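# Push protruding drives into tower server and latch levers

## Task

In the tower server, fully insert each drive that protrudes from its bay, so that its face lines up with the faces of the two outermost drives and its lever is closed and latched. Pushing the drive in as far as it will go before closing the lever is allowed. The server sits loose on the table. Tilting it more than a little counts as failure, and it must finish in its original spot. A drive or lever that stays put only because the robot is holding it does not count.

## Robot and tools

Robot: two 6-joint arms, left_arm and right_arm, each with a parallel two-finger gripper and a fisheye wrist camera. Arm base poses in the scene frame: left_arm at (+0.038, +0.243, 0) m with quat_wxyz (+0.999, 0, 0, +0.049); right_arm at (+0.010, -0.249, 0) m with quat_wxyz (+0.999, 0, 0, +0.043).

Scene frame: the origin lies on the table surface midway between the arms. +z is up, +x reaches out across the table, and left_arm sits on the +y side. The words left and right are arm names only, not sides of a picture. On each gripper the fingers extend along its +z axis and close along its y axis. end_effector_position is the point between the finger pads, about 1 cm short of the fingertips. Reported hand positions can be somewhat wrong, especially when the arm is stretched far out.

execute_actions takes "actions", a list with zero or one item, plus an optional "pictures" boolean (images come by default).
- Empty list: nothing is commanded; you get the current state back.
- Motion: {"rows": [...], "steps": n}. There are 1 to 15 rows, and steps is 1 to 15 (default 15). Each step lasts 1/30 s. Row k is used on step k, and the final row repeats if steps outnumber rows.
- Wait: {"steps": n} with no rows, n up to 300. It returns once n steps have elapsed since the previous result, and the time you spend replying counts toward those steps.
- A refused call moves nothing.

Row layout: one flat list of exactly 14 numbers covering both arms, even if only one arm should move. The first 7 belong to left_arm: waist, shoulder, elbow, wrist pitch, wrist yaw, wrist roll, opening. The next 7 belong to right_arm in the same order. The six joint values are absolute target angles in radians, on the same scale as the Joint positions line. They are not offsets.

Stated joint ranges (rad) for both arms:
- waist -2.880 to 2.880
- shoulder 0.000 to 3.142
- elbow 0.000 to 3.019
- wrist pitch -1.693 to 1.571
- wrist yaw -1.571 to 1.571
- wrist roll -2.094 to 2.094

The true stops can sit up to 0.019 rad on either side of these values. A call is rejected if a target exceeds a stated end by more than 0.019 rad and is also further out than that joint's last reported angle. A target beyond the true stop is cut off at the stop, and the result then says "joint sent to its limit". That message may refer to an action still running from earlier. If the message does not appear, that does not prove the joint has more room.

Opening is an absolute value from -1 (closed) to +1 (fully open). Away from the two ends, the fingers are driven until grip_measured equals the number you wrote. To hold something, command about 0.03 below its grip_measured for a firm grip, or a smaller margin for a lighter one. Each gripper's reading carries its own fixed error of up to about 1 mm. Pad force tops out around 50 to 62 N, lower on some grippers and lower on parts thinner than about 2 mm. Expect a short force spike at first contact.

Motion limits: each step, a joint's target is held within a fixed lead of its measured angle: waist 0.264, shoulder 0.32, elbow 0.276, wrist pitch 0.33, wrist yaw 0.186, wrist roll 0.522 rad. Targets that would move the gripper more than 70 mm from where it is measured are scaled back toward the measured angles, so distant goals take several actions. Between calls the arms keep heading toward the last row you sent. They stop once everything has nearly stopped moving, a blocked push counting as stopped, or once any step is HELD. After that only a new action moves them further or presses harder. Fingers that are still opening or closing finish their travel. The simulation keeps running while you write.

Result lines:
- State line: `left_arm: …` | `right_arm: …`, giving each gripper's position in metres and quat_wxyz in the scene frame.
- Joint positions / Joint velocities: one block per arm, the six joints in row order (rad, rad/s), then the pad gap (m, m/s; 0.094 m is fully open).
- grip_measured: finger opening on the command scale.
- "joint command not followed": a clearance check altered or blocked some joint targets; the rest of the row was still applied.
- HELD: marks steps where your row was not sent, in whole or in part.
- Joint torques: total drive output per joint, in joint order. These readings have offsets, scale factors and noise, and are nonzero even in free air, so treat them as rough contact cues only.
- MOTOR HOT: appears from 85 °C. At 100 °C an OVER-TEMPERATURE FAULT shuts down that arm and its gripper until they cool, and the arm drops. Avoid holding heavy loads for long.

Cameras: cam_left_wrist and cam_right_wrist, both 616x616 fisheye images with focal length about 200 px, principal point near the image centre and D=[-0.0275,0,0,0]. Calibration is in OpenCV conventions. T_world_to_cam maps the scene frame into the camera frame (+z forward, +x image right, +y image down), and results report updated poses when they change. Expect small calibration errors: about 0.5% on focal length, 1.5 px on principal point, and 0.5° and 2.5 mm on pose.

zoom_image: {"camera": name, "region": [x0, y0, x1, y1]}, in pixels of that camera's latest full image with (0,0) at top left. The region can be at most 504x504. Nothing moves.

read_manual: returns licence and notice texts only; optional "section" defaults to "licences".

finished_scene: {"scene": n} closes the current scene permanently, grades it and loads the next. Call it only after the drives are in and latched and the robot has let go. A reply with no tool call ends everything.

Avoid:
- tipping or sliding the server, which must stay put;
- knocking anything off the table;
- arm-on-arm contact;
- drops, slams, hard impacts and very forceful pushes.

Smooth, economical, quick motion is preferred.

Each tool is called after "Emit:" as name(argument=value, ...), one argument or row to a line, values as JSON.

## Session

Emit:
execute_actions(
  actions=[],
)

Scene clock: 0.00 s of 15600.00 s.
left_arm: end_effector_position=(+0.5260, -0.2864, +0.2787) grip_measured=+1.000 end_effector_quat_wxyz=(+0.463, +0.216, +0.860, +0.015) | right_arm: end_effector_position=(+0.6652, -0.7580, +0.3286) grip_measured=+1.000 end_effector_quat_wxyz=(+0.525, +0.605, +0.401, -0.443)
Joint positions: left_arm=[-1.055  1.811  1.668 -0.615 -0.588 -0.205  0.094] | right_arm=[-0.55   2.21   2.095 -0.044  1.218  0.434  0.094]
Joint velocities: left_arm=[-0.015  0.015  0.002  0.002 -0.022  0.022  0.   ] | right_arm=[ 0.005 -0.015  0.007  0.002 -0.051  0.022  0.   ]
Joint torques (N m, as the arm reports them, + toward a larger angle): no reading
Motor temperatures (°C, as the motors report them): left_arm=[25 23 24 23 24 23] | right_arm=[22 24 24 22 22 23]

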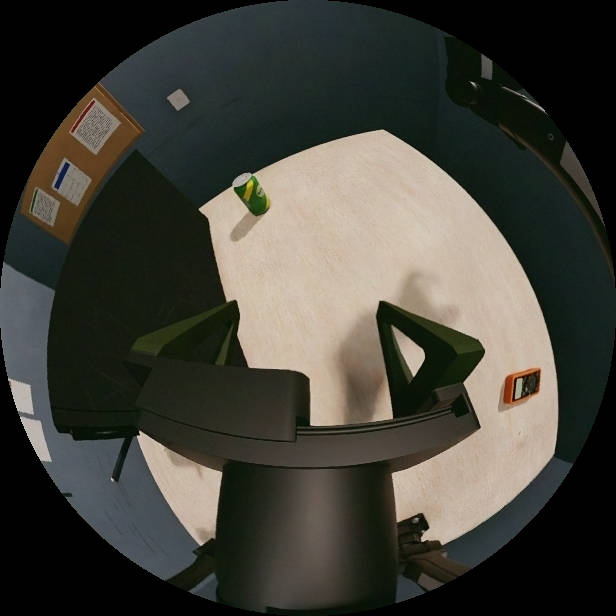

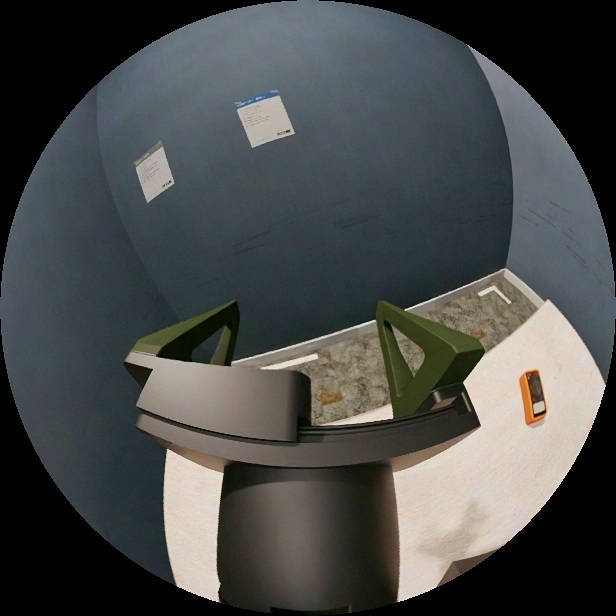

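Emit:
execute_actions(
  actions=[
    {"rows":[[-1.055,1.0,1.3,-0.6,0,0,1,-0.55,1.0,1.3,-0.8,0,0,1]]},
  ],
  pictures=false,
)

Emit:
execute_actions(
  actions=[
    {"steps":90},
  ],
)

Scene clock: 4.77 s of 15600.00 s.
left_arm: end_effector_position=(+0.3621, -0.2082, +0.4109) grip_measured=+1.000 end_effector_quat_wxyz=(+0.438, +0.368, +0.787, -0.230) | right_arm: end_effector_position=(+0.5109, -0.5710, +0.2816) grip_measured=+1.000 end_effector_quat_wxyz=(+0.298, +0.314, +0.870, -0.235)
Joint positions: left_arm=[-1.053  1.239  1.307 -0.603 -0.031 -0.065  0.094] | right_arm=[-0.55   1.5    1.362 -0.733  0.376  0.09   0.094]
Joint velocities: left_arm=[-0.005 -1.187 -0.007 -0.007  0.095  0.095  0.   ] | right_arm=[-0.005 -1.353 -0.413 -0.339 -1.15  -0.212  0.   ]
Joint torques (N m, as the arm reports them, + toward a larger angle): left_arm=[-0.78 -8.42  8.29  1.7   0.02  0.16] | right_arm=[  0.1  -14.33  11.57   2.05   0.26   0.02]
Motor temperatures (°C, as the motors report them): left_arm=[25 24 26 23 24 23] | right_arm=[22 26 27 22 23 23]
Steps of this call (steps 1 to 90: nothing new was sent; then 1.27 s passed at rest; steps 91 to 105: all 15 steps of this action). Readings (joint positions):
91: left_arm=[-1.054 1.797 1.647 -0.608 -0.536 -0.189] | right_arm=[-0.550 2.193 2.069 -0.078 1.154 0.393]
92: left_arm=[-1.053 1.764 1.592 -0.603 -0.474 -0.168] | right_arm=[-0.550 2.150 2.003 -0.148 1.085 0.343]
94: left_arm=[-1.053 1.674 1.464 -0.603 -0.357 -0.135] | right_arm=[-0.550 2.055 1.868 -0.285 0.958 0.266]
98: left_arm=[-1.053 1.508 1.329 -0.603 -0.166 -0.097] | right_arm=[-0.550 1.855 1.637 -0.526 0.734 0.171]
105: the state above

Scene clock: 7.77 s of 15600.00 s.
left_arm: end_effector_position=(+0.3135, -0.1480, +0.5153) grip_measured=+1.000 end_effector_quat_wxyz=(+0.518, +0.369, +0.723, -0.271) | right_arm: end_effector_position=(+0.4189, -0.4550, +0.4832) grip_measured=+1.000 end_effector_quat_wxyz=(+0.501, +0.203, +0.833, -0.118)
Joint positions: left_arm=[-1.053  1.009  1.291 -0.603 -0.002 -0.01   0.094] | right_arm=[-0.55   1.004  1.303 -0.79   0.004  0.01   0.094]
Joint velocities: left_arm=[-0.005 -0.005  0.002 -0.012  0.051 -0.022  0.   ] | right_arm=[-0.005  0.005  0.012  0.007  0.037 -0.022  0.   ]
Joint torques (N m, as the arm reports them, + toward a larger angle): left_arm=[-1.   -4.32  8.95  1.96  0.02  0.19] | right_arm=[ 0.31 -4.96 11.05  2.1  -0.16 -0.02]
Motor temperatures (°C, as the motors report them): left_arm=[25 24 26 23 24 23] | right_arm=[22 26 27 22 23 23]
Steps of this call (steps 1 to 45: the robot went on to your last target; steps 46 to 90: nothing new was sent). Readings (joint positions):
1: left_arm=[-1.053 1.198 1.307 -0.603 -0.023 -0.060] | right_arm=[-0.550 1.455 1.351 -0.743 0.330 0.083]
2: left_arm=[-1.053 1.157 1.307 -0.603 -0.016 -0.055] | right_arm=[-0.550 1.411 1.343 -0.749 0.286 0.078]
4: left_arm=[-1.053 1.073 1.307 -0.603 -0.006 -0.041] | right_arm=[-0.550 1.324 1.338 -0.757 0.200 0.069]
8: left_arm=[-1.053 0.946 1.307 -0.603 -0.002 -0.023] | right_arm=[-0.550 1.145 1.336 -0.765 0.047 0.050]
90: the state above
All arms were judged still, so your last target was given up. Only a new action makes them travel on or press farther. Fingers that are still opening or closing keep moving.
camera_calibration (this result's frames):
cam_left_wrist: T_world_to_cam=[[-0.815624, -0.57846, 0.0119066, 0.163599], [-0.47541, 0.658311, -0.58362, 0.551913], [0.329762, -0.481675, -0.81194, 0.370397], [0, 0, 0, 1]] pos_world=[0.273677, -0.0902847, 0.620899]
cam_right_wrist: T_world_to_cam=[[-0.45911, -0.888231, -0.0162533, -0.205999], [-0.790412, 0.416764, -0.448951, 0.742027], [0.405546, -0.193271, -0.893409, 0.299785], [0, 0, 0, 1]] pos_world=[0.370354, -0.434285, 0.597616]

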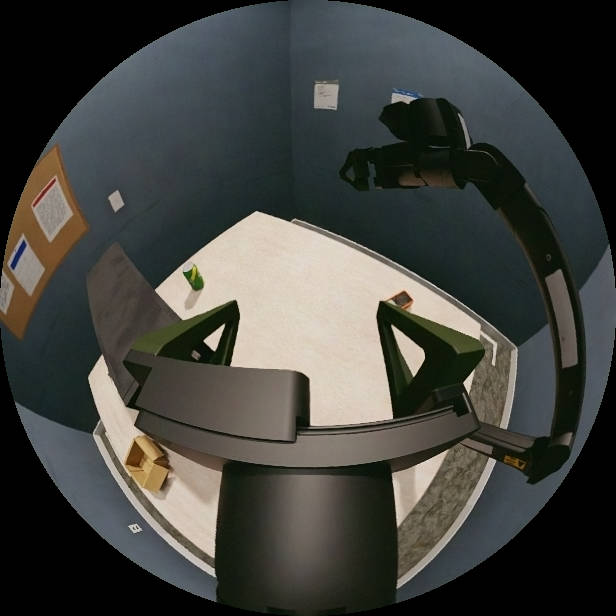

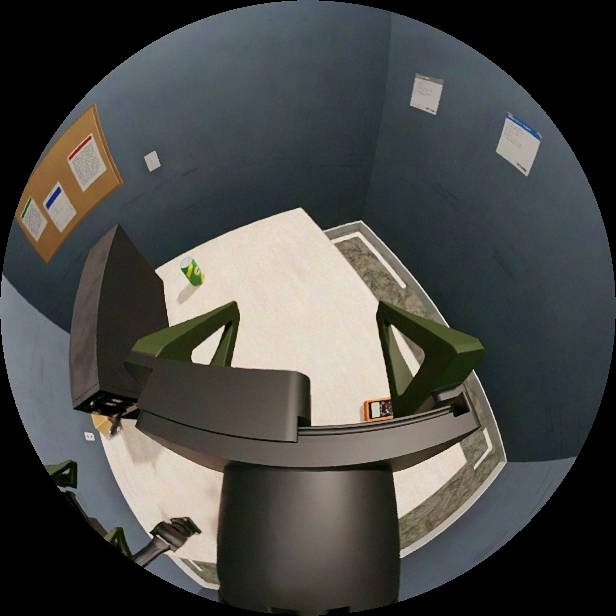

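Emit:
execute_actions(
  actions=[
    {"rows":[[-0.65,0.4,0.5,-0.45,0,0,1,-1.3,1.0,1.3,-0.8,0,0,1]]},
  ],
  pictures=false,
)

Emit:
execute_actions(
  actions=[
    {"steps":75},
  ],
)

Scene clock: 11.20 s of 15600.00 s.
left_arm: end_effector_position=(+0.2932, +0.0840, +0.3050) grip_measured=+1.000 end_effector_quat_wxyz=(+0.558, +0.219, +0.784, -0.161) | right_arm: end_effector_position=(+0.1566, -0.6822, +0.4832) grip_measured=+1.000 end_effector_quat_wxyz=(+0.418, +0.503, +0.694, -0.299)
Joint positions: left_arm=[-0.653  0.356  0.511 -0.485 -0.002 -0.01   0.094] | right_arm=[-1.328  1.004  1.303 -0.79   0.004  0.009  0.094]
Joint velocities: left_arm=[-0.015  0.005 -0.872  0.007  0.037  0.051  0.   ] | right_arm=[-0.484  0.005  0.007 -0.002  0.022  0.022  0.   ]
Joint torques (N m, as the arm reports them, + toward a larger angle): left_arm=[-0.55  4.71 11.34  3.09  0.01  0.17] | right_arm=[ 4.47 -4.83 11.08  2.1  -0.24 -0.01]
Motor temperatures (°C, as the motors report them): left_arm=[25 24 27 23 24 23] | right_arm=[22 26 28 22 23 23]
Steps of this call (steps 1 to 88: nothing new was sent; steps 89 to 103: all 15 steps of this action). Readings (joint positions):
89: left_arm=[-1.044 0.999 1.273 -0.586 0.003 -0.010] | right_arm=[-0.563 1.004 1.303 -0.790 -0.003 0.009]
90: left_arm=[-1.020 0.972 1.232 -0.561 0.005 -0.010] | right_arm=[-0.594 1.004 1.303 -0.790 -0.006 0.009]
92: left_arm=[-0.940 0.893 1.129 -0.540 0.005 -0.010] | right_arm=[-0.697 1.004 1.303 -0.790 -0.006 0.009]
96: left_arm=[-0.752 0.677 0.901 -0.511 -0.000 -0.010] | right_arm=[-0.948 1.004 1.303 -0.790 -0.005 0.009]
103: the state above

Scene clock: 13.70 s of 15600.00 s.
left_arm: end_effector_position=(+0.2988, +0.0804, +0.2695) grip_measured=+1.000 end_effector_quat_wxyz=(+0.526, +0.225, +0.806, -0.152) | right_arm: end_effector_position=(+0.1659, -0.6790, +0.4832) grip_measured=+1.000 end_effector_quat_wxyz=(+0.422, +0.496, +0.700, -0.294)
Joint positions: left_arm=[-0.653  0.406  0.472 -0.478 -0.002 -0.01   0.094] | right_arm=[-1.307  1.004  1.303 -0.79   0.003  0.009  0.094]
Joint velocities: left_arm=[-0.015 -0.015 -0.012  0.012 -0.007 -0.007  0.   ] | right_arm=[-0.015 -0.005  0.002  0.012 -0.022  0.007  0.   ]
Joint torques (N m, as the arm reports them, + toward a larger angle): left_arm=[-0.34  1.54 10.48  2.88  0.02  0.17] | right_arm=[ 0.85 -4.98 11.02  2.09 -0.13 -0.01]
Motor temperatures (°C, as the motors report them): left_arm=[25 24 28 23 24 23] | right_arm=[22 26 28 22 23 23]
Steps of this call (steps 1 to 30: the robot went on to your last target; steps 31 to 75: nothing new was sent). Readings (joint positions):
1: left_arm=[-0.653 0.362 0.488 -0.485 -0.002 -0.010] | right_arm=[-1.337 1.004 1.303 -0.790 0.004 0.009]
2: left_arm=[-0.653 0.374 0.476 -0.485 -0.002 -0.010] | right_arm=[-1.336 1.004 1.303 -0.790 0.004 0.009]
4: left_arm=[-0.653 0.399 0.472 -0.485 -0.002 -0.010] | right_arm=[-1.324 1.004 1.303 -0.790 0.004 0.009]
8: left_arm=[-0.653 0.407 0.472 -0.479 -0.002 -0.010] | right_arm=[-1.308 1.004 1.303 -0.790 0.003 0.009]
75: the state above
All arms were judged still, so your last target was given up. Only a new action makes them travel on or press farther. Fingers that are still opening or closing keep moving.
camera_calibration (this result's frames):
cam_left_wrist: T_world_to_cam=[[-0.525071, -0.850983, 0.0113229, 0.221872], [-0.735598, 0.447105, -0.508913, 0.325712], [0.428014, -0.275544, -0.860744, 0.2528], [0, 0, 0, 1]] pos_world=[0.24789, 0.112839, 0.380842]
cam_right_wrist: T_world_to_cam=[[-0.943157, -0.331972, -0.0157834, -0.063335], [-0.289977, 0.845194, -0.448955, 0.843319], [0.16238, -0.418859, -0.893415, 0.246251], [0, 0, 0, 1]] pos_world=[0.144822, -0.630648, 0.597617]

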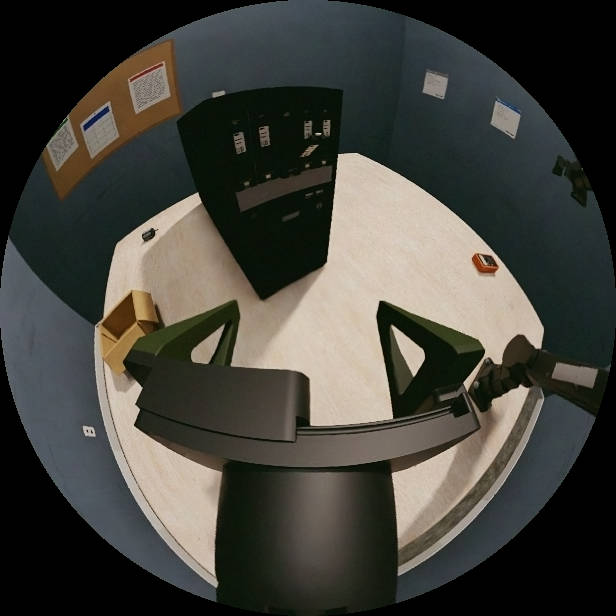

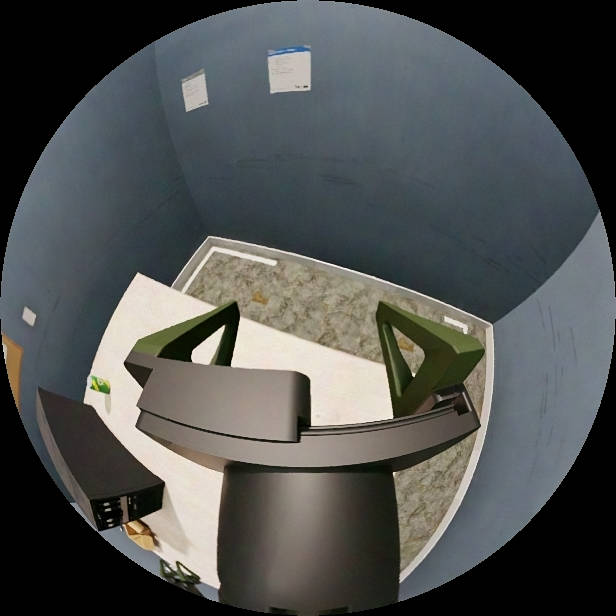

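Emit:
zoom_image(
  camera="cam_left_wrist",
  region=[170,70,370,310],
)

Region (170, 70, 370, 310) of cam_left_wrist's 616x616 image, scaled by 2.100, with more detail than that image has.

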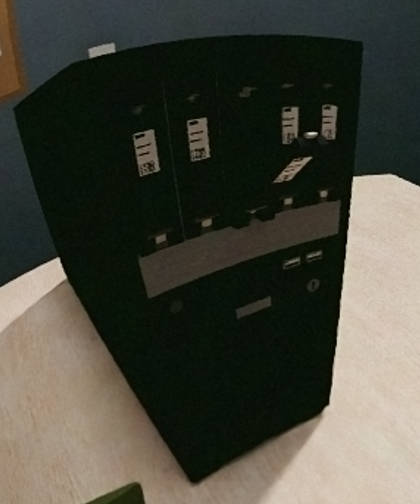

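Emit:
execute_actions(
  actions=[
    {"rows":[[-0.75,0.4,0.5,0.15,-0.6,0,1,-1.3,1.0,1.3,-0.8,0,0,1]]},
  ],
  pictures=false,
)

Emit:
execute_actions(
  actions=[
    {"steps":45},
  ],
)

Emit:
zoom_image(
  camera="cam_left_wrist",
  region=[160,100,460,400],
)

Scene clock: 23.70 s of 15600.00 s.
left_arm: end_effector_position=(+0.3284, +0.1417, +0.4069) grip_measured=+1.000 end_effector_quat_wxyz=(+0.758, -0.023, +0.649, -0.062) | right_arm: end_effector_position=(+0.1659, -0.6790, +0.4832) grip_measured=+1.000 end_effector_quat_wxyz=(+0.422, +0.496, +0.700, -0.294)
Joint positions: left_arm=[-0.75   0.397  0.466  0.123 -0.598 -0.008  0.094] | right_arm=[-1.307  1.004  1.303 -0.79   0.003  0.009  0.094]
Joint velocities: left_arm=[-0.005 -0.015  0.002  0.002  0.022 -0.022  0.   ] | right_arm=[ 0.015 -0.005 -0.017  0.007  0.037  0.022  0.   ]
Joint torques (N m, as the arm reports them, + toward a larger angle): left_arm=[-0.83  2.74 10.9   2.72 -0.14  0.16] | right_arm=[ 0.8  -4.96 11.02  2.09 -0.12 -0.01]
Motor temperatures (°C, as the motors report them): left_arm=[25 23 30 23 24 23] | right_arm=[22 25 30 22 23 23]
Steps of this call (steps 1 to 90: nothing new was sent; then 6.50 s passed at rest; steps 91 to 105: all 15 steps of this action). Readings (joint positions):
91: left_arm=[-0.665 0.406 0.469 -0.426 -0.090 -0.009] | right_arm=[-1.307 1.004 1.303 -0.790 0.003 0.009]
92: left_arm=[-0.687 0.408 0.462 -0.330 -0.191 -0.008] | right_arm=[-1.307 1.004 1.303 -0.790 0.003 0.009]
94: left_arm=[-0.731 0.410 0.462 -0.142 -0.375 -0.008] | right_arm=[-1.307 1.004 1.303 -0.790 0.003 0.009]
98: left_arm=[-0.750 0.401 0.466 0.098 -0.591 -0.008] | right_arm=[-1.307 1.004 1.303 -0.790 0.003 0.009]
105: the state above

Scene clock: 25.20 s of 15600.00 s.
left_arm: end_effector_position=(+0.3284, +0.1417, +0.4069) grip_measured=+1.000 end_effector_quat_wxyz=(+0.758, -0.023, +0.649, -0.062) | right_arm: end_effector_position=(+0.1659, -0.6790, +0.4832) grip_measured=+1.000 end_effector_quat_wxyz=(+0.422, +0.496, +0.700, -0.294)
Joint positions: left_arm=[-0.75   0.397  0.466  0.123 -0.598 -0.008  0.094] | right_arm=[-1.307  1.004  1.303 -0.79   0.003  0.009  0.094]
Joint velocities: left_arm=[-0.005  0.015 -0.002 -0.007 -0.022  0.022  0.   ] | right_arm=[-0.005 -0.005 -0.007  0.007 -0.007  0.022  0.   ]
Joint torques (N m, as the arm reports them, + toward a larger angle): left_arm=[-0.72  2.59 10.83  2.66 -0.12  0.16] | right_arm=[ 0.81 -4.94 11.02  2.09 -0.13 -0.01]
Motor temperatures (°C, as the motors report them): left_arm=[25 23 30 23 24 23] | right_arm=[22 25 30 22 23 23]
Steps of this call (steps 1 to 15: the robot went on to your last target; steps 16 to 45: nothing new was sent). Readings (joint positions):
1: left_arm=[-0.750 0.397 0.466 0.123 -0.598 -0.008] | right_arm=[-1.307 1.004 1.303 -0.790 0.003 0.009]
2: left_arm=[-0.750 0.397 0.466 0.123 -0.598 -0.008] | right_arm=[-1.307 1.004 1.303 -0.790 0.003 0.009]
4: left_arm=[-0.750 0.397 0.466 0.123 -0.598 -0.008] | right_arm=[-1.307 1.004 1.303 -0.790 0.003 0.009]
8: left_arm=[-0.750 0.397 0.466 0.123 -0.598 -0.008] | right_arm=[-1.307 1.004 1.303 -0.790 0.003 0.009]
45: the state above
All arms were judged still, so your last target was given up. Only a new action makes them travel on or press farther. Fingers that are still opening or closing keep moving.
camera_calibration (this result's frames):
cam_left_wrist: T_world_to_cam=[[-0.0682293, -0.990879, 0.116206, 0.115126], [-0.4552, -0.0727287, -0.887414, 0.525553], [0.887771, -0.113445, -0.446085, 0.0326173], [0, 0, 0, 1]] pos_world=[0.21813, 0.155999, 0.467555]
cam_right_wrist: T_world_to_cam=[[-0.943157, -0.331972, -0.0157834, -0.063335], [-0.289977, 0.845194, -0.448955, 0.843319], [0.16238, -0.418859, -0.893415, 0.246251], [0, 0, 0, 1]] pos_world=[0.144822, -0.630648, 0.597617]

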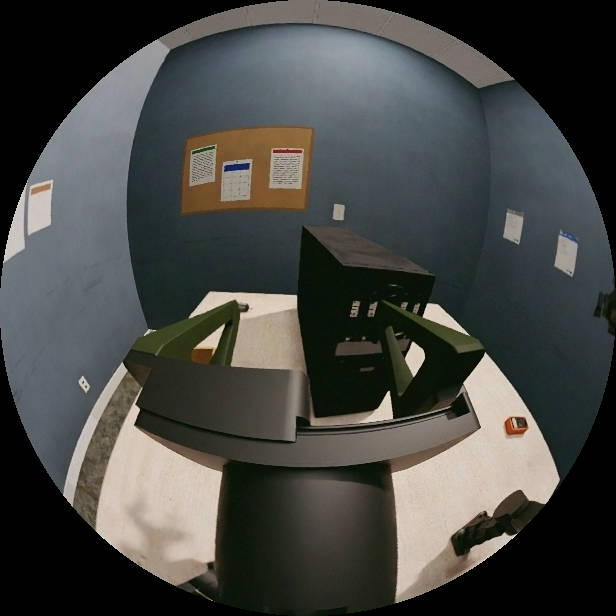

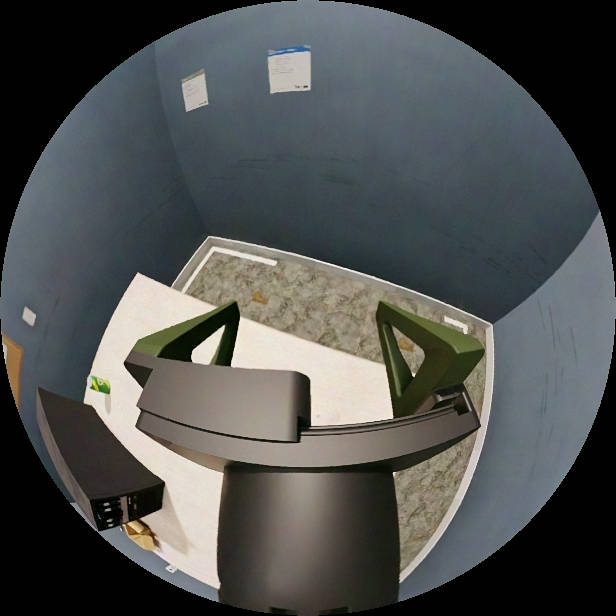

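Region (160, 100, 460, 400) of cam_left_wrist's 616x616 image, scaled by 1.680, with more detail than that image has.

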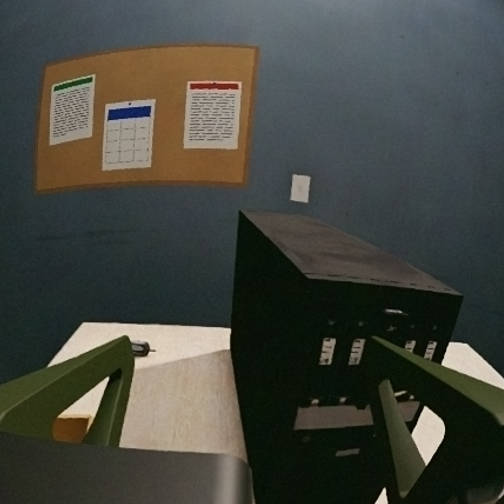

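Emit:
execute_actions(
  actions=[
    {"rows":[[-1.2,1.1,0.46,0.8,-1.0,0,1,-1.3,1.0,1.3,-0.8,0,0,1]]},
  ],
  pictures=false,
)

Emit:
execute_actions(
  actions=[
    {"steps":60},
  ],
)

Emit:
zoom_image(
  camera="cam_left_wrist",
  region=[210,150,430,400],
)

Scene clock: 32.20 s of 15600.00 s.
left_arm: end_effector_position=(+0.3398, -0.0427, +0.2599) grip_measured=+1.000 end_effector_quat_wxyz=(+0.712, +0.027, +0.700, -0.053) | right_arm: end_effector_position=(+0.1659, -0.6790, +0.4832) grip_measured=+1.000 end_effector_quat_wxyz=(+0.422, +0.496, +0.700, -0.294)
Joint positions: left_arm=[-1.208  1.164  0.447  0.753 -0.997 -0.006  0.094] | right_arm=[-1.307  1.004  1.303 -0.79   0.003  0.009  0.094]
Joint velocities: left_arm=[ 0.005 -0.278 -0.037  0.12  -0.066 -0.007  0.   ] | right_arm=[-0.005  0.005  0.012 -0.002 -0.037 -0.022  0.   ]
Joint torques (N m, as the arm reports them, + toward a larger angle): left_arm=[-0.46 -6.09  7.61  3.22 -0.16  0.14] | right_arm=[ 0.78 -4.94 11.02  2.09 -0.13 -0.01]
Motor temperatures (°C, as the motors report them): left_arm=[25 23 31 23 24 23] | right_arm=[22 25 30 22 23 23]
Steps of this call (steps 1 to 90: nothing new was sent; then 3.50 s passed at rest; steps 91 to 105: all 15 steps of this action). Readings (joint positions):
91: left_arm=[-0.769 0.414 0.463 0.165 -0.669 -0.007] | right_arm=[-1.307 1.004 1.303 -0.790 0.003 0.009]
92: left_arm=[-0.817 0.456 0.462 0.246 -0.748 -0.007] | right_arm=[-1.307 1.004 1.303 -0.790 0.003 0.009]
94: left_arm=[-0.945 0.583 0.463 0.402 -0.890 -0.007] | right_arm=[-1.307 1.004 1.303 -0.790 0.003 0.009]
98: left_arm=[-1.155 0.895 0.463 0.659 -0.982 -0.007] | right_arm=[-1.307 1.004 1.303 -0.790 0.003 0.009]
105: the state above

Scene clock: 34.20 s of 15600.00 s.
left_arm: end_effector_position=(+0.3353, -0.0331, +0.2890) grip_measured=+1.000 end_effector_quat_wxyz=(+0.727, -0.002, +0.682, -0.082) | right_arm: end_effector_position=(+0.1659, -0.6790, +0.4832) grip_measured=+1.000 end_effector_quat_wxyz=(+0.422, +0.496, +0.700, -0.294)
Joint positions: left_arm=[-1.208  1.095  0.446  0.778 -0.998 -0.006  0.094] | right_arm=[-1.307  1.004  1.303 -0.79   0.003  0.009  0.094]
Joint velocities: left_arm=[-0.015 -0.015 -0.002 -0.002 -0.051 -0.037  0.   ] | right_arm=[-0.005 -0.005 -0.007  0.007 -0.022  0.066  0.   ]
Joint torques (N m, as the arm reports them, + toward a larger angle): left_arm=[ 0.07 -2.65  7.65  2.34 -0.1   0.14] | right_arm=[ 0.8  -4.96 11.02  2.09 -0.13 -0.01]
Motor temperatures (°C, as the motors report them): left_arm=[25 23 31 23 24 23] | right_arm=[22 25 30 22 23 23]
Steps of this call (steps 1 to 30: the robot went on to your last target; steps 31 to 60: nothing new was sent). Readings (joint positions):
1: left_arm=[-1.208 1.153 0.446 0.757 -0.997 -0.006] | right_arm=[-1.307 1.004 1.303 -0.790 0.003 0.009]
2: left_arm=[-1.208 1.139 0.446 0.763 -0.997 -0.006] | right_arm=[-1.307 1.004 1.303 -0.790 0.003 0.009]
4: left_arm=[-1.208 1.112 0.446 0.772 -0.998 -0.006] | right_arm=[-1.307 1.004 1.303 -0.790 0.003 0.009]
8: left_arm=[-1.208 1.095 0.446 0.778 -0.998 -0.006] | right_arm=[-1.307 1.004 1.303 -0.790 0.003 0.009]
60: the state above
All arms were judged still, so your last target was given up. Only a new action makes them travel on or press farther. Fingers that are still opening or closing keep moving.
camera_calibration (this result's frames):
cam_left_wrist: T_world_to_cam=[[-0.119555, -0.986011, 0.116143, -0.0264719], [-0.534769, -0.034608, -0.844289, 0.426829], [0.836498, -0.163049, -0.52315, -0.0080474], [0, 0, 0, 1]] pos_world=[0.231821, -0.012642, 0.359231]
cam_right_wrist: T_world_to_cam=[[-0.943157, -0.331972, -0.0157834, -0.063335], [-0.289977, 0.845194, -0.448955, 0.843319], [0.16238, -0.418859, -0.893415, 0.246251], [0, 0, 0, 1]] pos_world=[0.144822, -0.630648, 0.597617]

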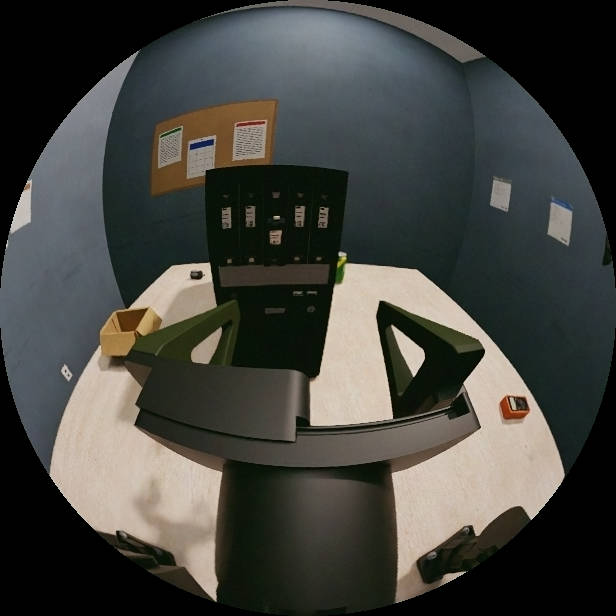

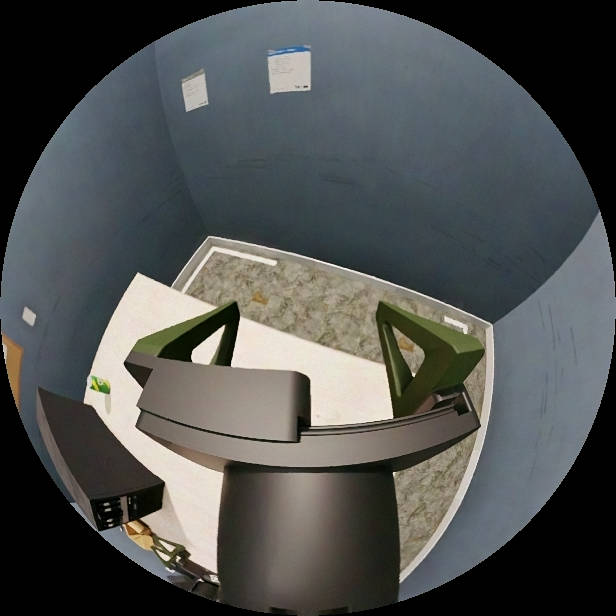

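Region (210, 150, 430, 400) of cam_left_wrist's 616x616 image, scaled by 2.016, with more detail than that image has; it fills the left 444 columns of this view, and the rest is white.

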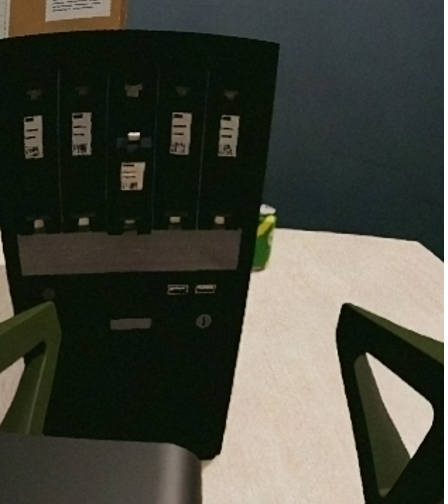

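Emit:
execute_actions(
  actions=[
    {"rows":[[-1.02,0.977,0.817,-0.14,-0.925,0,-1,-1.3,1.0,1.3,-0.8,0,0,1]]},
  ],
  pictures=false,
)

Emit:
execute_actions(
  actions=[
    {"steps":45},
  ],
)

Emit:
zoom_image(
  camera="cam_left_wrist",
  region=[180,120,440,380],
)

Scene clock: 44.83 s of 15600.00 s.
left_arm: end_effector_position=(+0.3937, +0.0001, +0.3663) grip_measured=-0.992 end_effector_quat_wxyz=(+0.642, +0.074, +0.759, +0.078) | right_arm: end_effector_position=(+0.1659, -0.6790, +0.4832) grip_measured=+1.000 end_effector_quat_wxyz=(+0.422, +0.496, +0.700, -0.294)
Joint positions: left_arm=[-1.019  0.963  0.791 -0.105 -0.928 -0.007  0.   ] | right_arm=[-1.307  1.004  1.303 -0.79   0.003  0.009  0.094]
Joint velocities: left_arm=[-0.024 -0.005  0.007 -0.335 -0.037  0.066 -0.001] | right_arm=[-0.005 -0.005  0.012 -0.007 -0.022 -0.051  0.   ]
Joint torques (N m, as the arm reports them, + toward a larger angle): left_arm=[-0.65 -2.55 10.07  1.44 -0.18  0.1 ] | right_arm=[ 0.81 -4.97 11.01  2.1  -0.13 -0.01]
Motor temperatures (°C, as the motors report them): left_arm=[25 23 30 23 24 23] | right_arm=[22 25 31 22 23 23]
Steps of this call (steps 1 to 90: nothing new was sent; then 7.13 s passed at rest; steps 91 to 105: all 15 steps of this action). Readings (joint positions):
91: left_arm=[-1.200 1.090 0.454 0.749 -0.981 -0.007] | right_arm=[-1.307 1.004 1.303 -0.790 0.003 0.009]
92: left_arm=[-1.180 1.082 0.470 0.691 -0.965 -0.007] | right_arm=[-1.307 1.004 1.303 -0.790 0.003 0.009]
94: left_arm=[-1.127 1.062 0.520 0.580 -0.947 -0.007] | right_arm=[-1.307 1.004 1.303 -0.790 0.003 0.009]
98: left_arm=[-1.048 1.019 0.664 0.298 -0.931 -0.007] | right_arm=[-1.307 1.004 1.303 -0.790 0.003 0.009]
105: the state above

Scene clock: 46.33 s of 15600.00 s.
left_arm: end_effector_position=(+0.3944, -0.0008, +0.3597) grip_measured=-0.992 end_effector_quat_wxyz=(+0.635, +0.081, +0.764, +0.085) | right_arm: end_effector_position=(+0.1659, -0.6790, +0.4832) grip_measured=+1.000 end_effector_quat_wxyz=(+0.422, +0.496, +0.700, -0.294)
Joint positions: left_arm=[-1.019  0.972  0.791 -0.124 -0.927 -0.007  0.   ] | right_arm=[-1.307  1.004  1.303 -0.79   0.003  0.009  0.094]
Joint velocities: left_arm=[ 0.005 -0.015 -0.007  0.007  0.022 -0.022 -0.001] | right_arm=[-0.015 -0.005  0.017 -0.002 -0.022  0.007  0.   ]
Joint torques (N m, as the arm reports them, + toward a larger angle): left_arm=[-0.69 -2.59 10.    0.95 -0.19  0.11] | right_arm=[ 0.81 -4.96 11.02  2.1  -0.13 -0.01]
Motor temperatures (°C, as the motors report them): left_arm=[25 23 31 23 24 23] | right_arm=[22 25 31 22 23 23]
Steps of this call (steps 1 to 30: the robot went on to your last target; steps 31 to 45: nothing new was sent). Readings (joint positions):
1: left_arm=[-1.019 0.965 0.791 -0.113 -0.927 -0.007] | right_arm=[-1.307 1.004 1.303 -0.790 0.003 0.009]
2: left_arm=[-1.019 0.966 0.791 -0.118 -0.927 -0.007] | right_arm=[-1.307 1.004 1.303 -0.790 0.003 0.009]
4: left_arm=[-1.019 0.970 0.791 -0.122 -0.927 -0.007] | right_arm=[-1.307 1.004 1.303 -0.790 0.003 0.009]
8: left_arm=[-1.019 0.972 0.791 -0.124 -0.927 -0.007] | right_arm=[-1.307 1.004 1.303 -0.790 0.003 0.009]
45: the state above
All arms were judged still, so your last target was given up. Only a new action makes them travel on or press farther. Fingers that are still opening or closing keep moving.
camera_calibration (this result's frames):
cam_left_wrist: T_world_to_cam=[[-0.0194256, -0.972699, -0.231258, 0.0896974], [-0.722844, 0.173462, -0.668885, 0.530483], [0.690738, 0.15417, -0.706479, 0.108444], [0, 0, 0, 1]] pos_world=[0.310293, -0.021489, 0.452189]
cam_right_wrist: T_world_to_cam=[[-0.943157, -0.331972, -0.0157834, -0.063335], [-0.289977, 0.845194, -0.448955, 0.843319], [0.16238, -0.418859, -0.893415, 0.246251], [0, 0, 0, 1]] pos_world=[0.144822, -0.630648, 0.597617]

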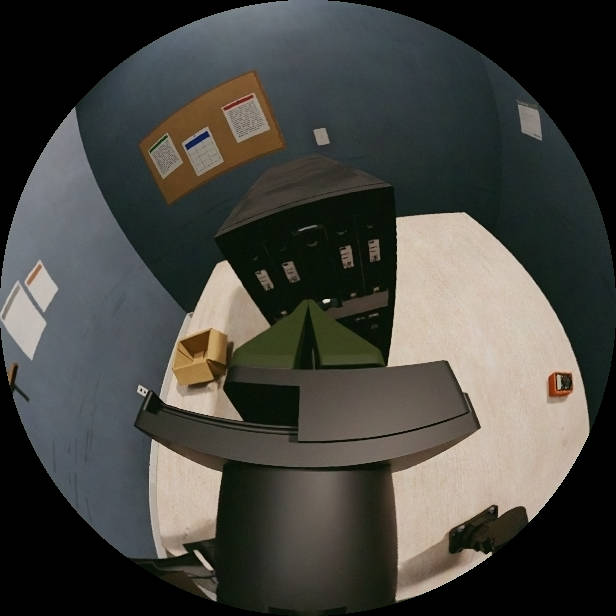

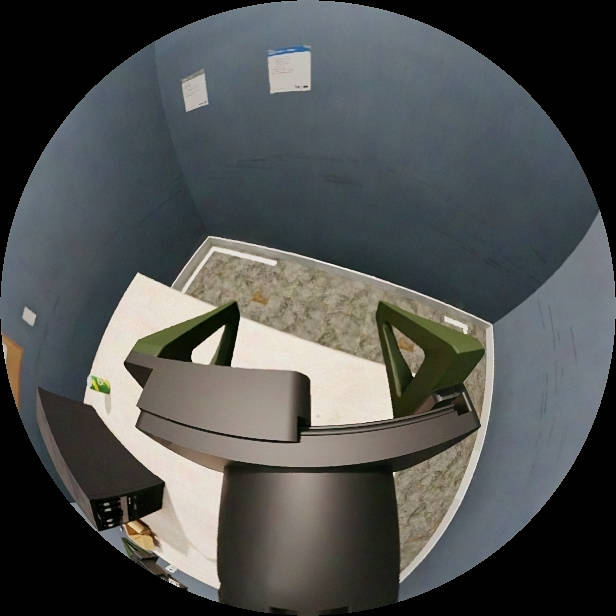

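Region (180, 120, 440, 380) of cam_left_wrist's 616x616 image, scaled by 1.938, with more detail than that image has.

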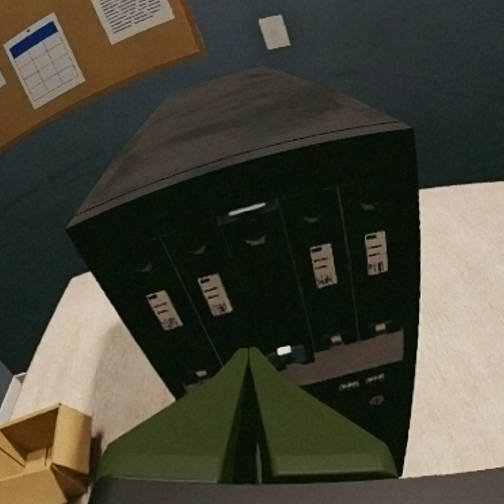

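Emit:
execute_actions(
  actions=[
    {"rows":[[-0.955,1.055,0.9,-0.135,-0.84,0.22,-1,-1.3,1.0,1.3,-0.8,0,0,1]]},
  ],
)

Scene clock: 52.00 s of 15600.00 s.
left_arm: end_effector_position=(+0.4272, -0.0116, +0.3521) grip_measured=-0.992 end_effector_quat_wxyz=(+0.608, +0.171, +0.762, +0.146) | right_arm: end_effector_position=(+0.1659, -0.6790, +0.4832) grip_measured=+1.000 end_effector_quat_wxyz=(+0.422, +0.496, +0.700, -0.294)
Joint positions: left_arm=[-0.954  1.059  0.848 -0.125 -0.842  0.202  0.   ] | right_arm=[-1.307  1.004  1.303 -0.79   0.003  0.009  0.094]
Joint velocities: left_arm=[ 0.005 -0.024  0.007  0.012 -0.007  0.051  0.   ] | right_arm=[-0.024 -0.005  0.002 -0.007 -0.051 -0.051  0.   ]
Joint torques (N m, as the arm reports them, + toward a larger angle): left_arm=[-1.05 -5.21 11.76  1.26 -0.19  0.1 ] | right_arm=[ 0.79 -4.97 11.01  2.1  -0.12 -0.01]
Motor temperatures (°C, as the motors report them): left_arm=[25 23 31 23 24 23] | right_arm=[22 25 31 22 23 23]
Steps of this call (steps 1 to 90: nothing new was sent; then 2.17 s passed at rest; steps 91 to 105: all 15 steps of this action). Readings (joint positions):
91: left_arm=[-1.013 0.976 0.795 -0.125 -0.887 0.025] | right_arm=[-1.307 1.004 1.303 -0.790 0.003 0.009]
92: left_arm=[-1.002 0.988 0.806 -0.125 -0.858 0.063] | right_arm=[-1.307 1.004 1.303 -0.790 0.003 0.009]
94: left_arm=[-0.974 1.025 0.834 -0.125 -0.845 0.116] | right_arm=[-1.307 1.004 1.303 -0.790 0.003 0.009]
98: left_arm=[-0.954 1.062 0.847 -0.125 -0.842 0.172] | right_arm=[-1.307 1.004 1.303 -0.790 0.003 0.009]
105: the state above
camera_calibration (this result's frames):
cam_left_wrist: T_world_to_cam=[[-0.0872497, -0.899862, -0.42736, 0.176948], [-0.735464, 0.347542, -0.581642, 0.527666], [0.671923, 0.26356, -0.692139, 0.0862926], [0, 0, 0, 1]] pos_world=[0.345536, -0.0469001, 0.44226]
cam_right_wrist: T_world_to_cam=[[-0.943157, -0.331972, -0.0157834, -0.063335], [-0.289977, 0.845194, -0.448955, 0.843319], [0.16238, -0.418859, -0.893415, 0.246251], [0, 0, 0, 1]] pos_world=[0.144822, -0.630648, 0.597617]

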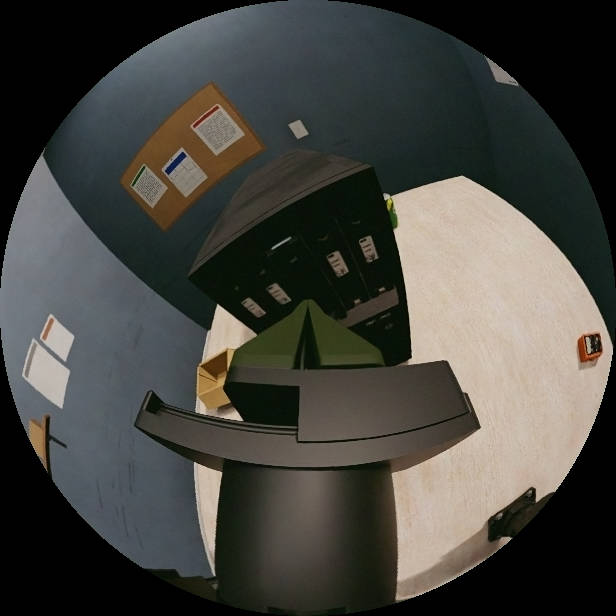

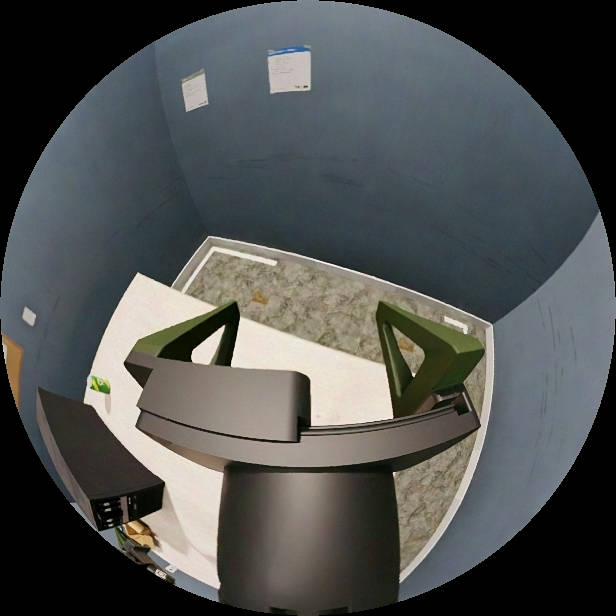

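Emit:
execute_actions(
  actions=[
    {"rows":[[-0.955,1.04,0.96,-0.17,-0.84,-0.24,-1,-1.3,1.0,1.3,-0.8,0,0,1]]},
  ],
)

Emit:
zoom_image(
  camera="cam_left_wrist",
  region=[200,140,440,380],
)

Scene clock: 54.67 s of 15600.00 s.
left_arm: end_effector_position=(+0.4286, -0.0133, +0.3847) grip_measured=-0.992 end_effector_quat_wxyz=(+0.636, +0.000, +0.772, +0.004) | right_arm: end_effector_position=(+0.1659, -0.6790, +0.4832) grip_measured=+1.000 end_effector_quat_wxyz=(+0.422, +0.496, +0.700, -0.294)
Joint positions: left_arm=[-0.954  1.045  0.905 -0.153 -0.842 -0.214  0.   ] | right_arm=[-1.307  1.004  1.303 -0.79   0.003  0.009  0.094]
Joint velocities: left_arm=[-0.024 -0.015 -0.007 -0.002  0.066 -0.051 -0.001] | right_arm=[-0.005  0.005  0.007 -0.007  0.037  0.022  0.   ]
Joint torques (N m, as the arm reports them, + toward a larger angle): left_arm=[-0.59 -4.83 11.93  1.08 -0.2  -0.04] | right_arm=[ 0.77 -4.94 11.02  2.1  -0.13 -0.01]
Motor temperatures (°C, as the motors report them): left_arm=[25 23 32 23 24 23] | right_arm=[22 25 31 22 23 23]
Steps of this call (steps 1 to 15: the robot went on to your last target; steps 16 to 65: nothing new was sent; steps 66 to 80: all 15 steps of this action). Readings (joint positions):
66: left_arm=[-0.954 1.059 0.852 -0.131 -0.842 0.145] | right_arm=[-1.307 1.004 1.303 -0.790 0.003 0.009]
67: left_arm=[-0.954 1.059 0.860 -0.142 -0.842 0.069] | right_arm=[-1.307 1.004 1.303 -0.790 0.003 0.009]
69: left_arm=[-0.954 1.057 0.879 -0.152 -0.842 -0.039] | right_arm=[-1.307 1.004 1.303 -0.790 0.003 0.009]
73: left_arm=[-0.954 1.049 0.904 -0.152 -0.842 -0.152] | right_arm=[-1.307 1.004 1.303 -0.790 0.003 0.009]
80: the state above
camera_calibration (this result's frames):
cam_left_wrist: T_world_to_cam=[[0.00159723, -0.99999, -0.0042309, -0.0127174], [-0.730284, 0.00172388, -0.683141, 0.580493], [0.683141, 0.00418089, -0.730274, 0.114825], [0, 0, 0, 1]] pos_world=[0.345503, -0.0141981, 0.480359]
cam_right_wrist: T_world_to_cam=[[-0.943157, -0.331972, -0.0157834, -0.063335], [-0.289977, 0.845194, -0.448955, 0.843319], [0.16238, -0.418859, -0.893415, 0.246251], [0, 0, 0, 1]] pos_world=[0.144822, -0.630648, 0.597617]

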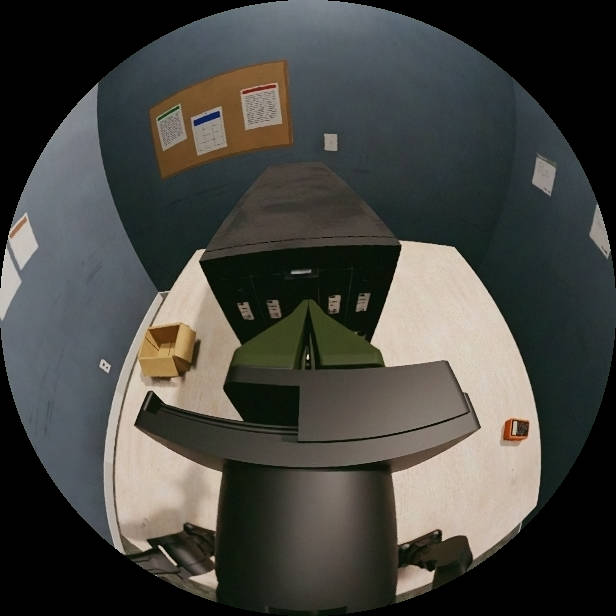

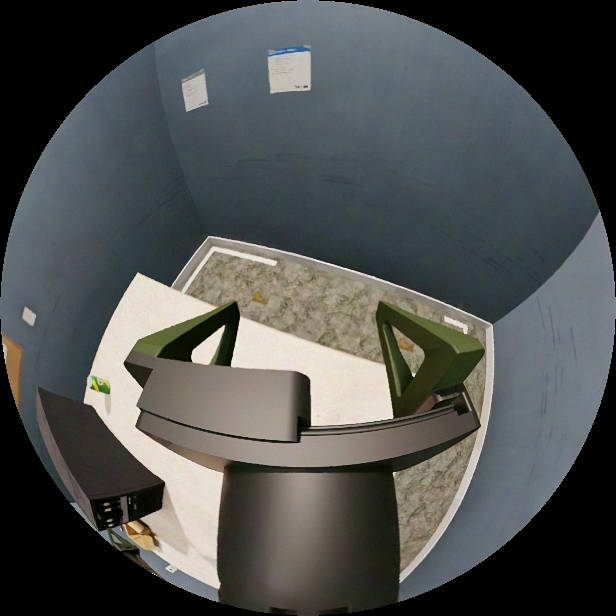

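Region (200, 140, 440, 380) of cam_left_wrist's 616x616 image, scaled by 2.100, with more detail than that image has.

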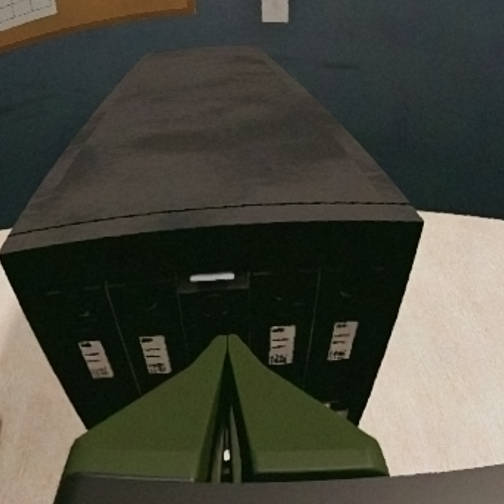

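Emit:
execute_actions(
  actions=[
    {"rows":[[-0.865,1.12,0.985,-0.15,-0.745,-0.22,-1,-1.3,1.0,1.3,-0.8,0,0,1]]},
  ],
)

Scene clock: 57.87 s of 15600.00 s.
left_arm: end_effector_position=(+0.4672, -0.0083, +0.3590) grip_measured=-0.992 end_effector_quat_wxyz=(+0.612, +0.000, +0.791, +0.008) | right_arm: end_effector_position=(+0.1659, -0.6790, +0.4832) grip_measured=+1.000 end_effector_quat_wxyz=(+0.422, +0.496, +0.700, -0.294)
Joint positions: left_arm=[-0.862  1.127  0.932 -0.154 -0.746 -0.229  0.   ] | right_arm=[-1.307  1.004  1.303 -0.79   0.003  0.009  0.094]
Joint velocities: left_arm=[ 0.005  0.005  0.007 -0.002 -0.022  0.007  0.   ] | right_arm=[-0.015 -0.015  0.002 -0.007  0.037 -0.007  0.   ]
Joint torques (N m, as the arm reports them, + toward a larger angle): left_arm=[-0.32 -5.23 11.86  1.78 -0.21  0.14] | right_arm=[ 0.82 -4.97 11.02  2.1  -0.13 -0.01]
Motor temperatures (°C, as the motors report them): left_arm=[25 23 33 23 24 23] | right_arm=[22 25 32 22 23 23]
Steps of this call (steps 1 to 30: the robot went on to your last target; steps 31 to 81: nothing new was sent; steps 82 to 96: all 15 steps of this action). Readings (joint positions):
82: left_arm=[-0.946 1.048 0.907 -0.154 -0.796 -0.230] | right_arm=[-1.307 1.004 1.303 -0.790 0.003 0.009]
83: left_arm=[-0.931 1.057 0.914 -0.154 -0.764 -0.229] | right_arm=[-1.307 1.004 1.303 -0.790 0.003 0.009]
85: left_arm=[-0.892 1.088 0.928 -0.154 -0.750 -0.229] | right_arm=[-1.307 1.004 1.303 -0.790 0.003 0.009]
89: left_arm=[-0.861 1.126 0.932 -0.154 -0.748 -0.229] | right_arm=[-1.307 1.004 1.303 -0.790 0.003 0.009]
96: the state above
camera_calibration (this result's frames):
cam_left_wrist: T_world_to_cam=[[0.00602832, -0.999935, -0.00966267, -0.00805268], [-0.770425, 0.00151596, -0.637529, 0.593491], [0.637502, 0.0112876, -0.770366, 0.105456], [0, 0, 0, 1]] pos_world=[0.390061, -0.0101422, 0.45953]
cam_right_wrist: T_world_to_cam=[[-0.943157, -0.331972, -0.0157834, -0.063335], [-0.289977, 0.845194, -0.448955, 0.843319], [0.16238, -0.418859, -0.893415, 0.246251], [0, 0, 0, 1]] pos_world=[0.144822, -0.630648, 0.597617]

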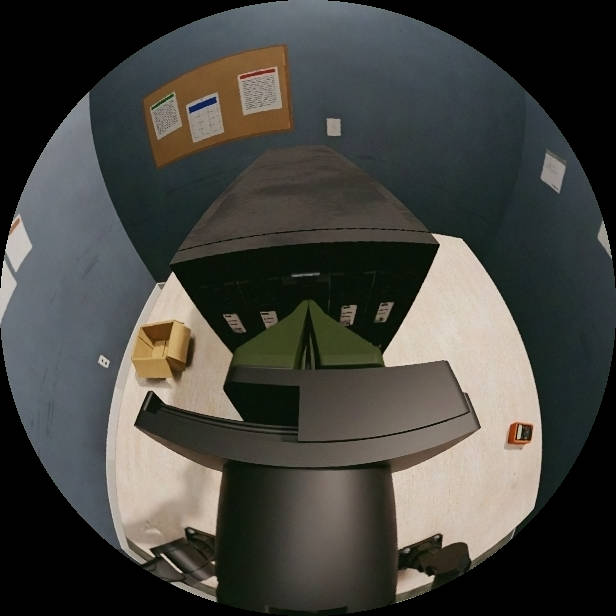

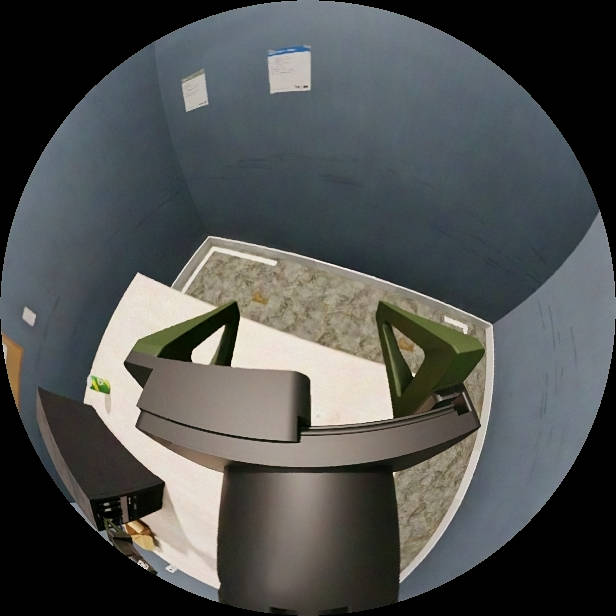

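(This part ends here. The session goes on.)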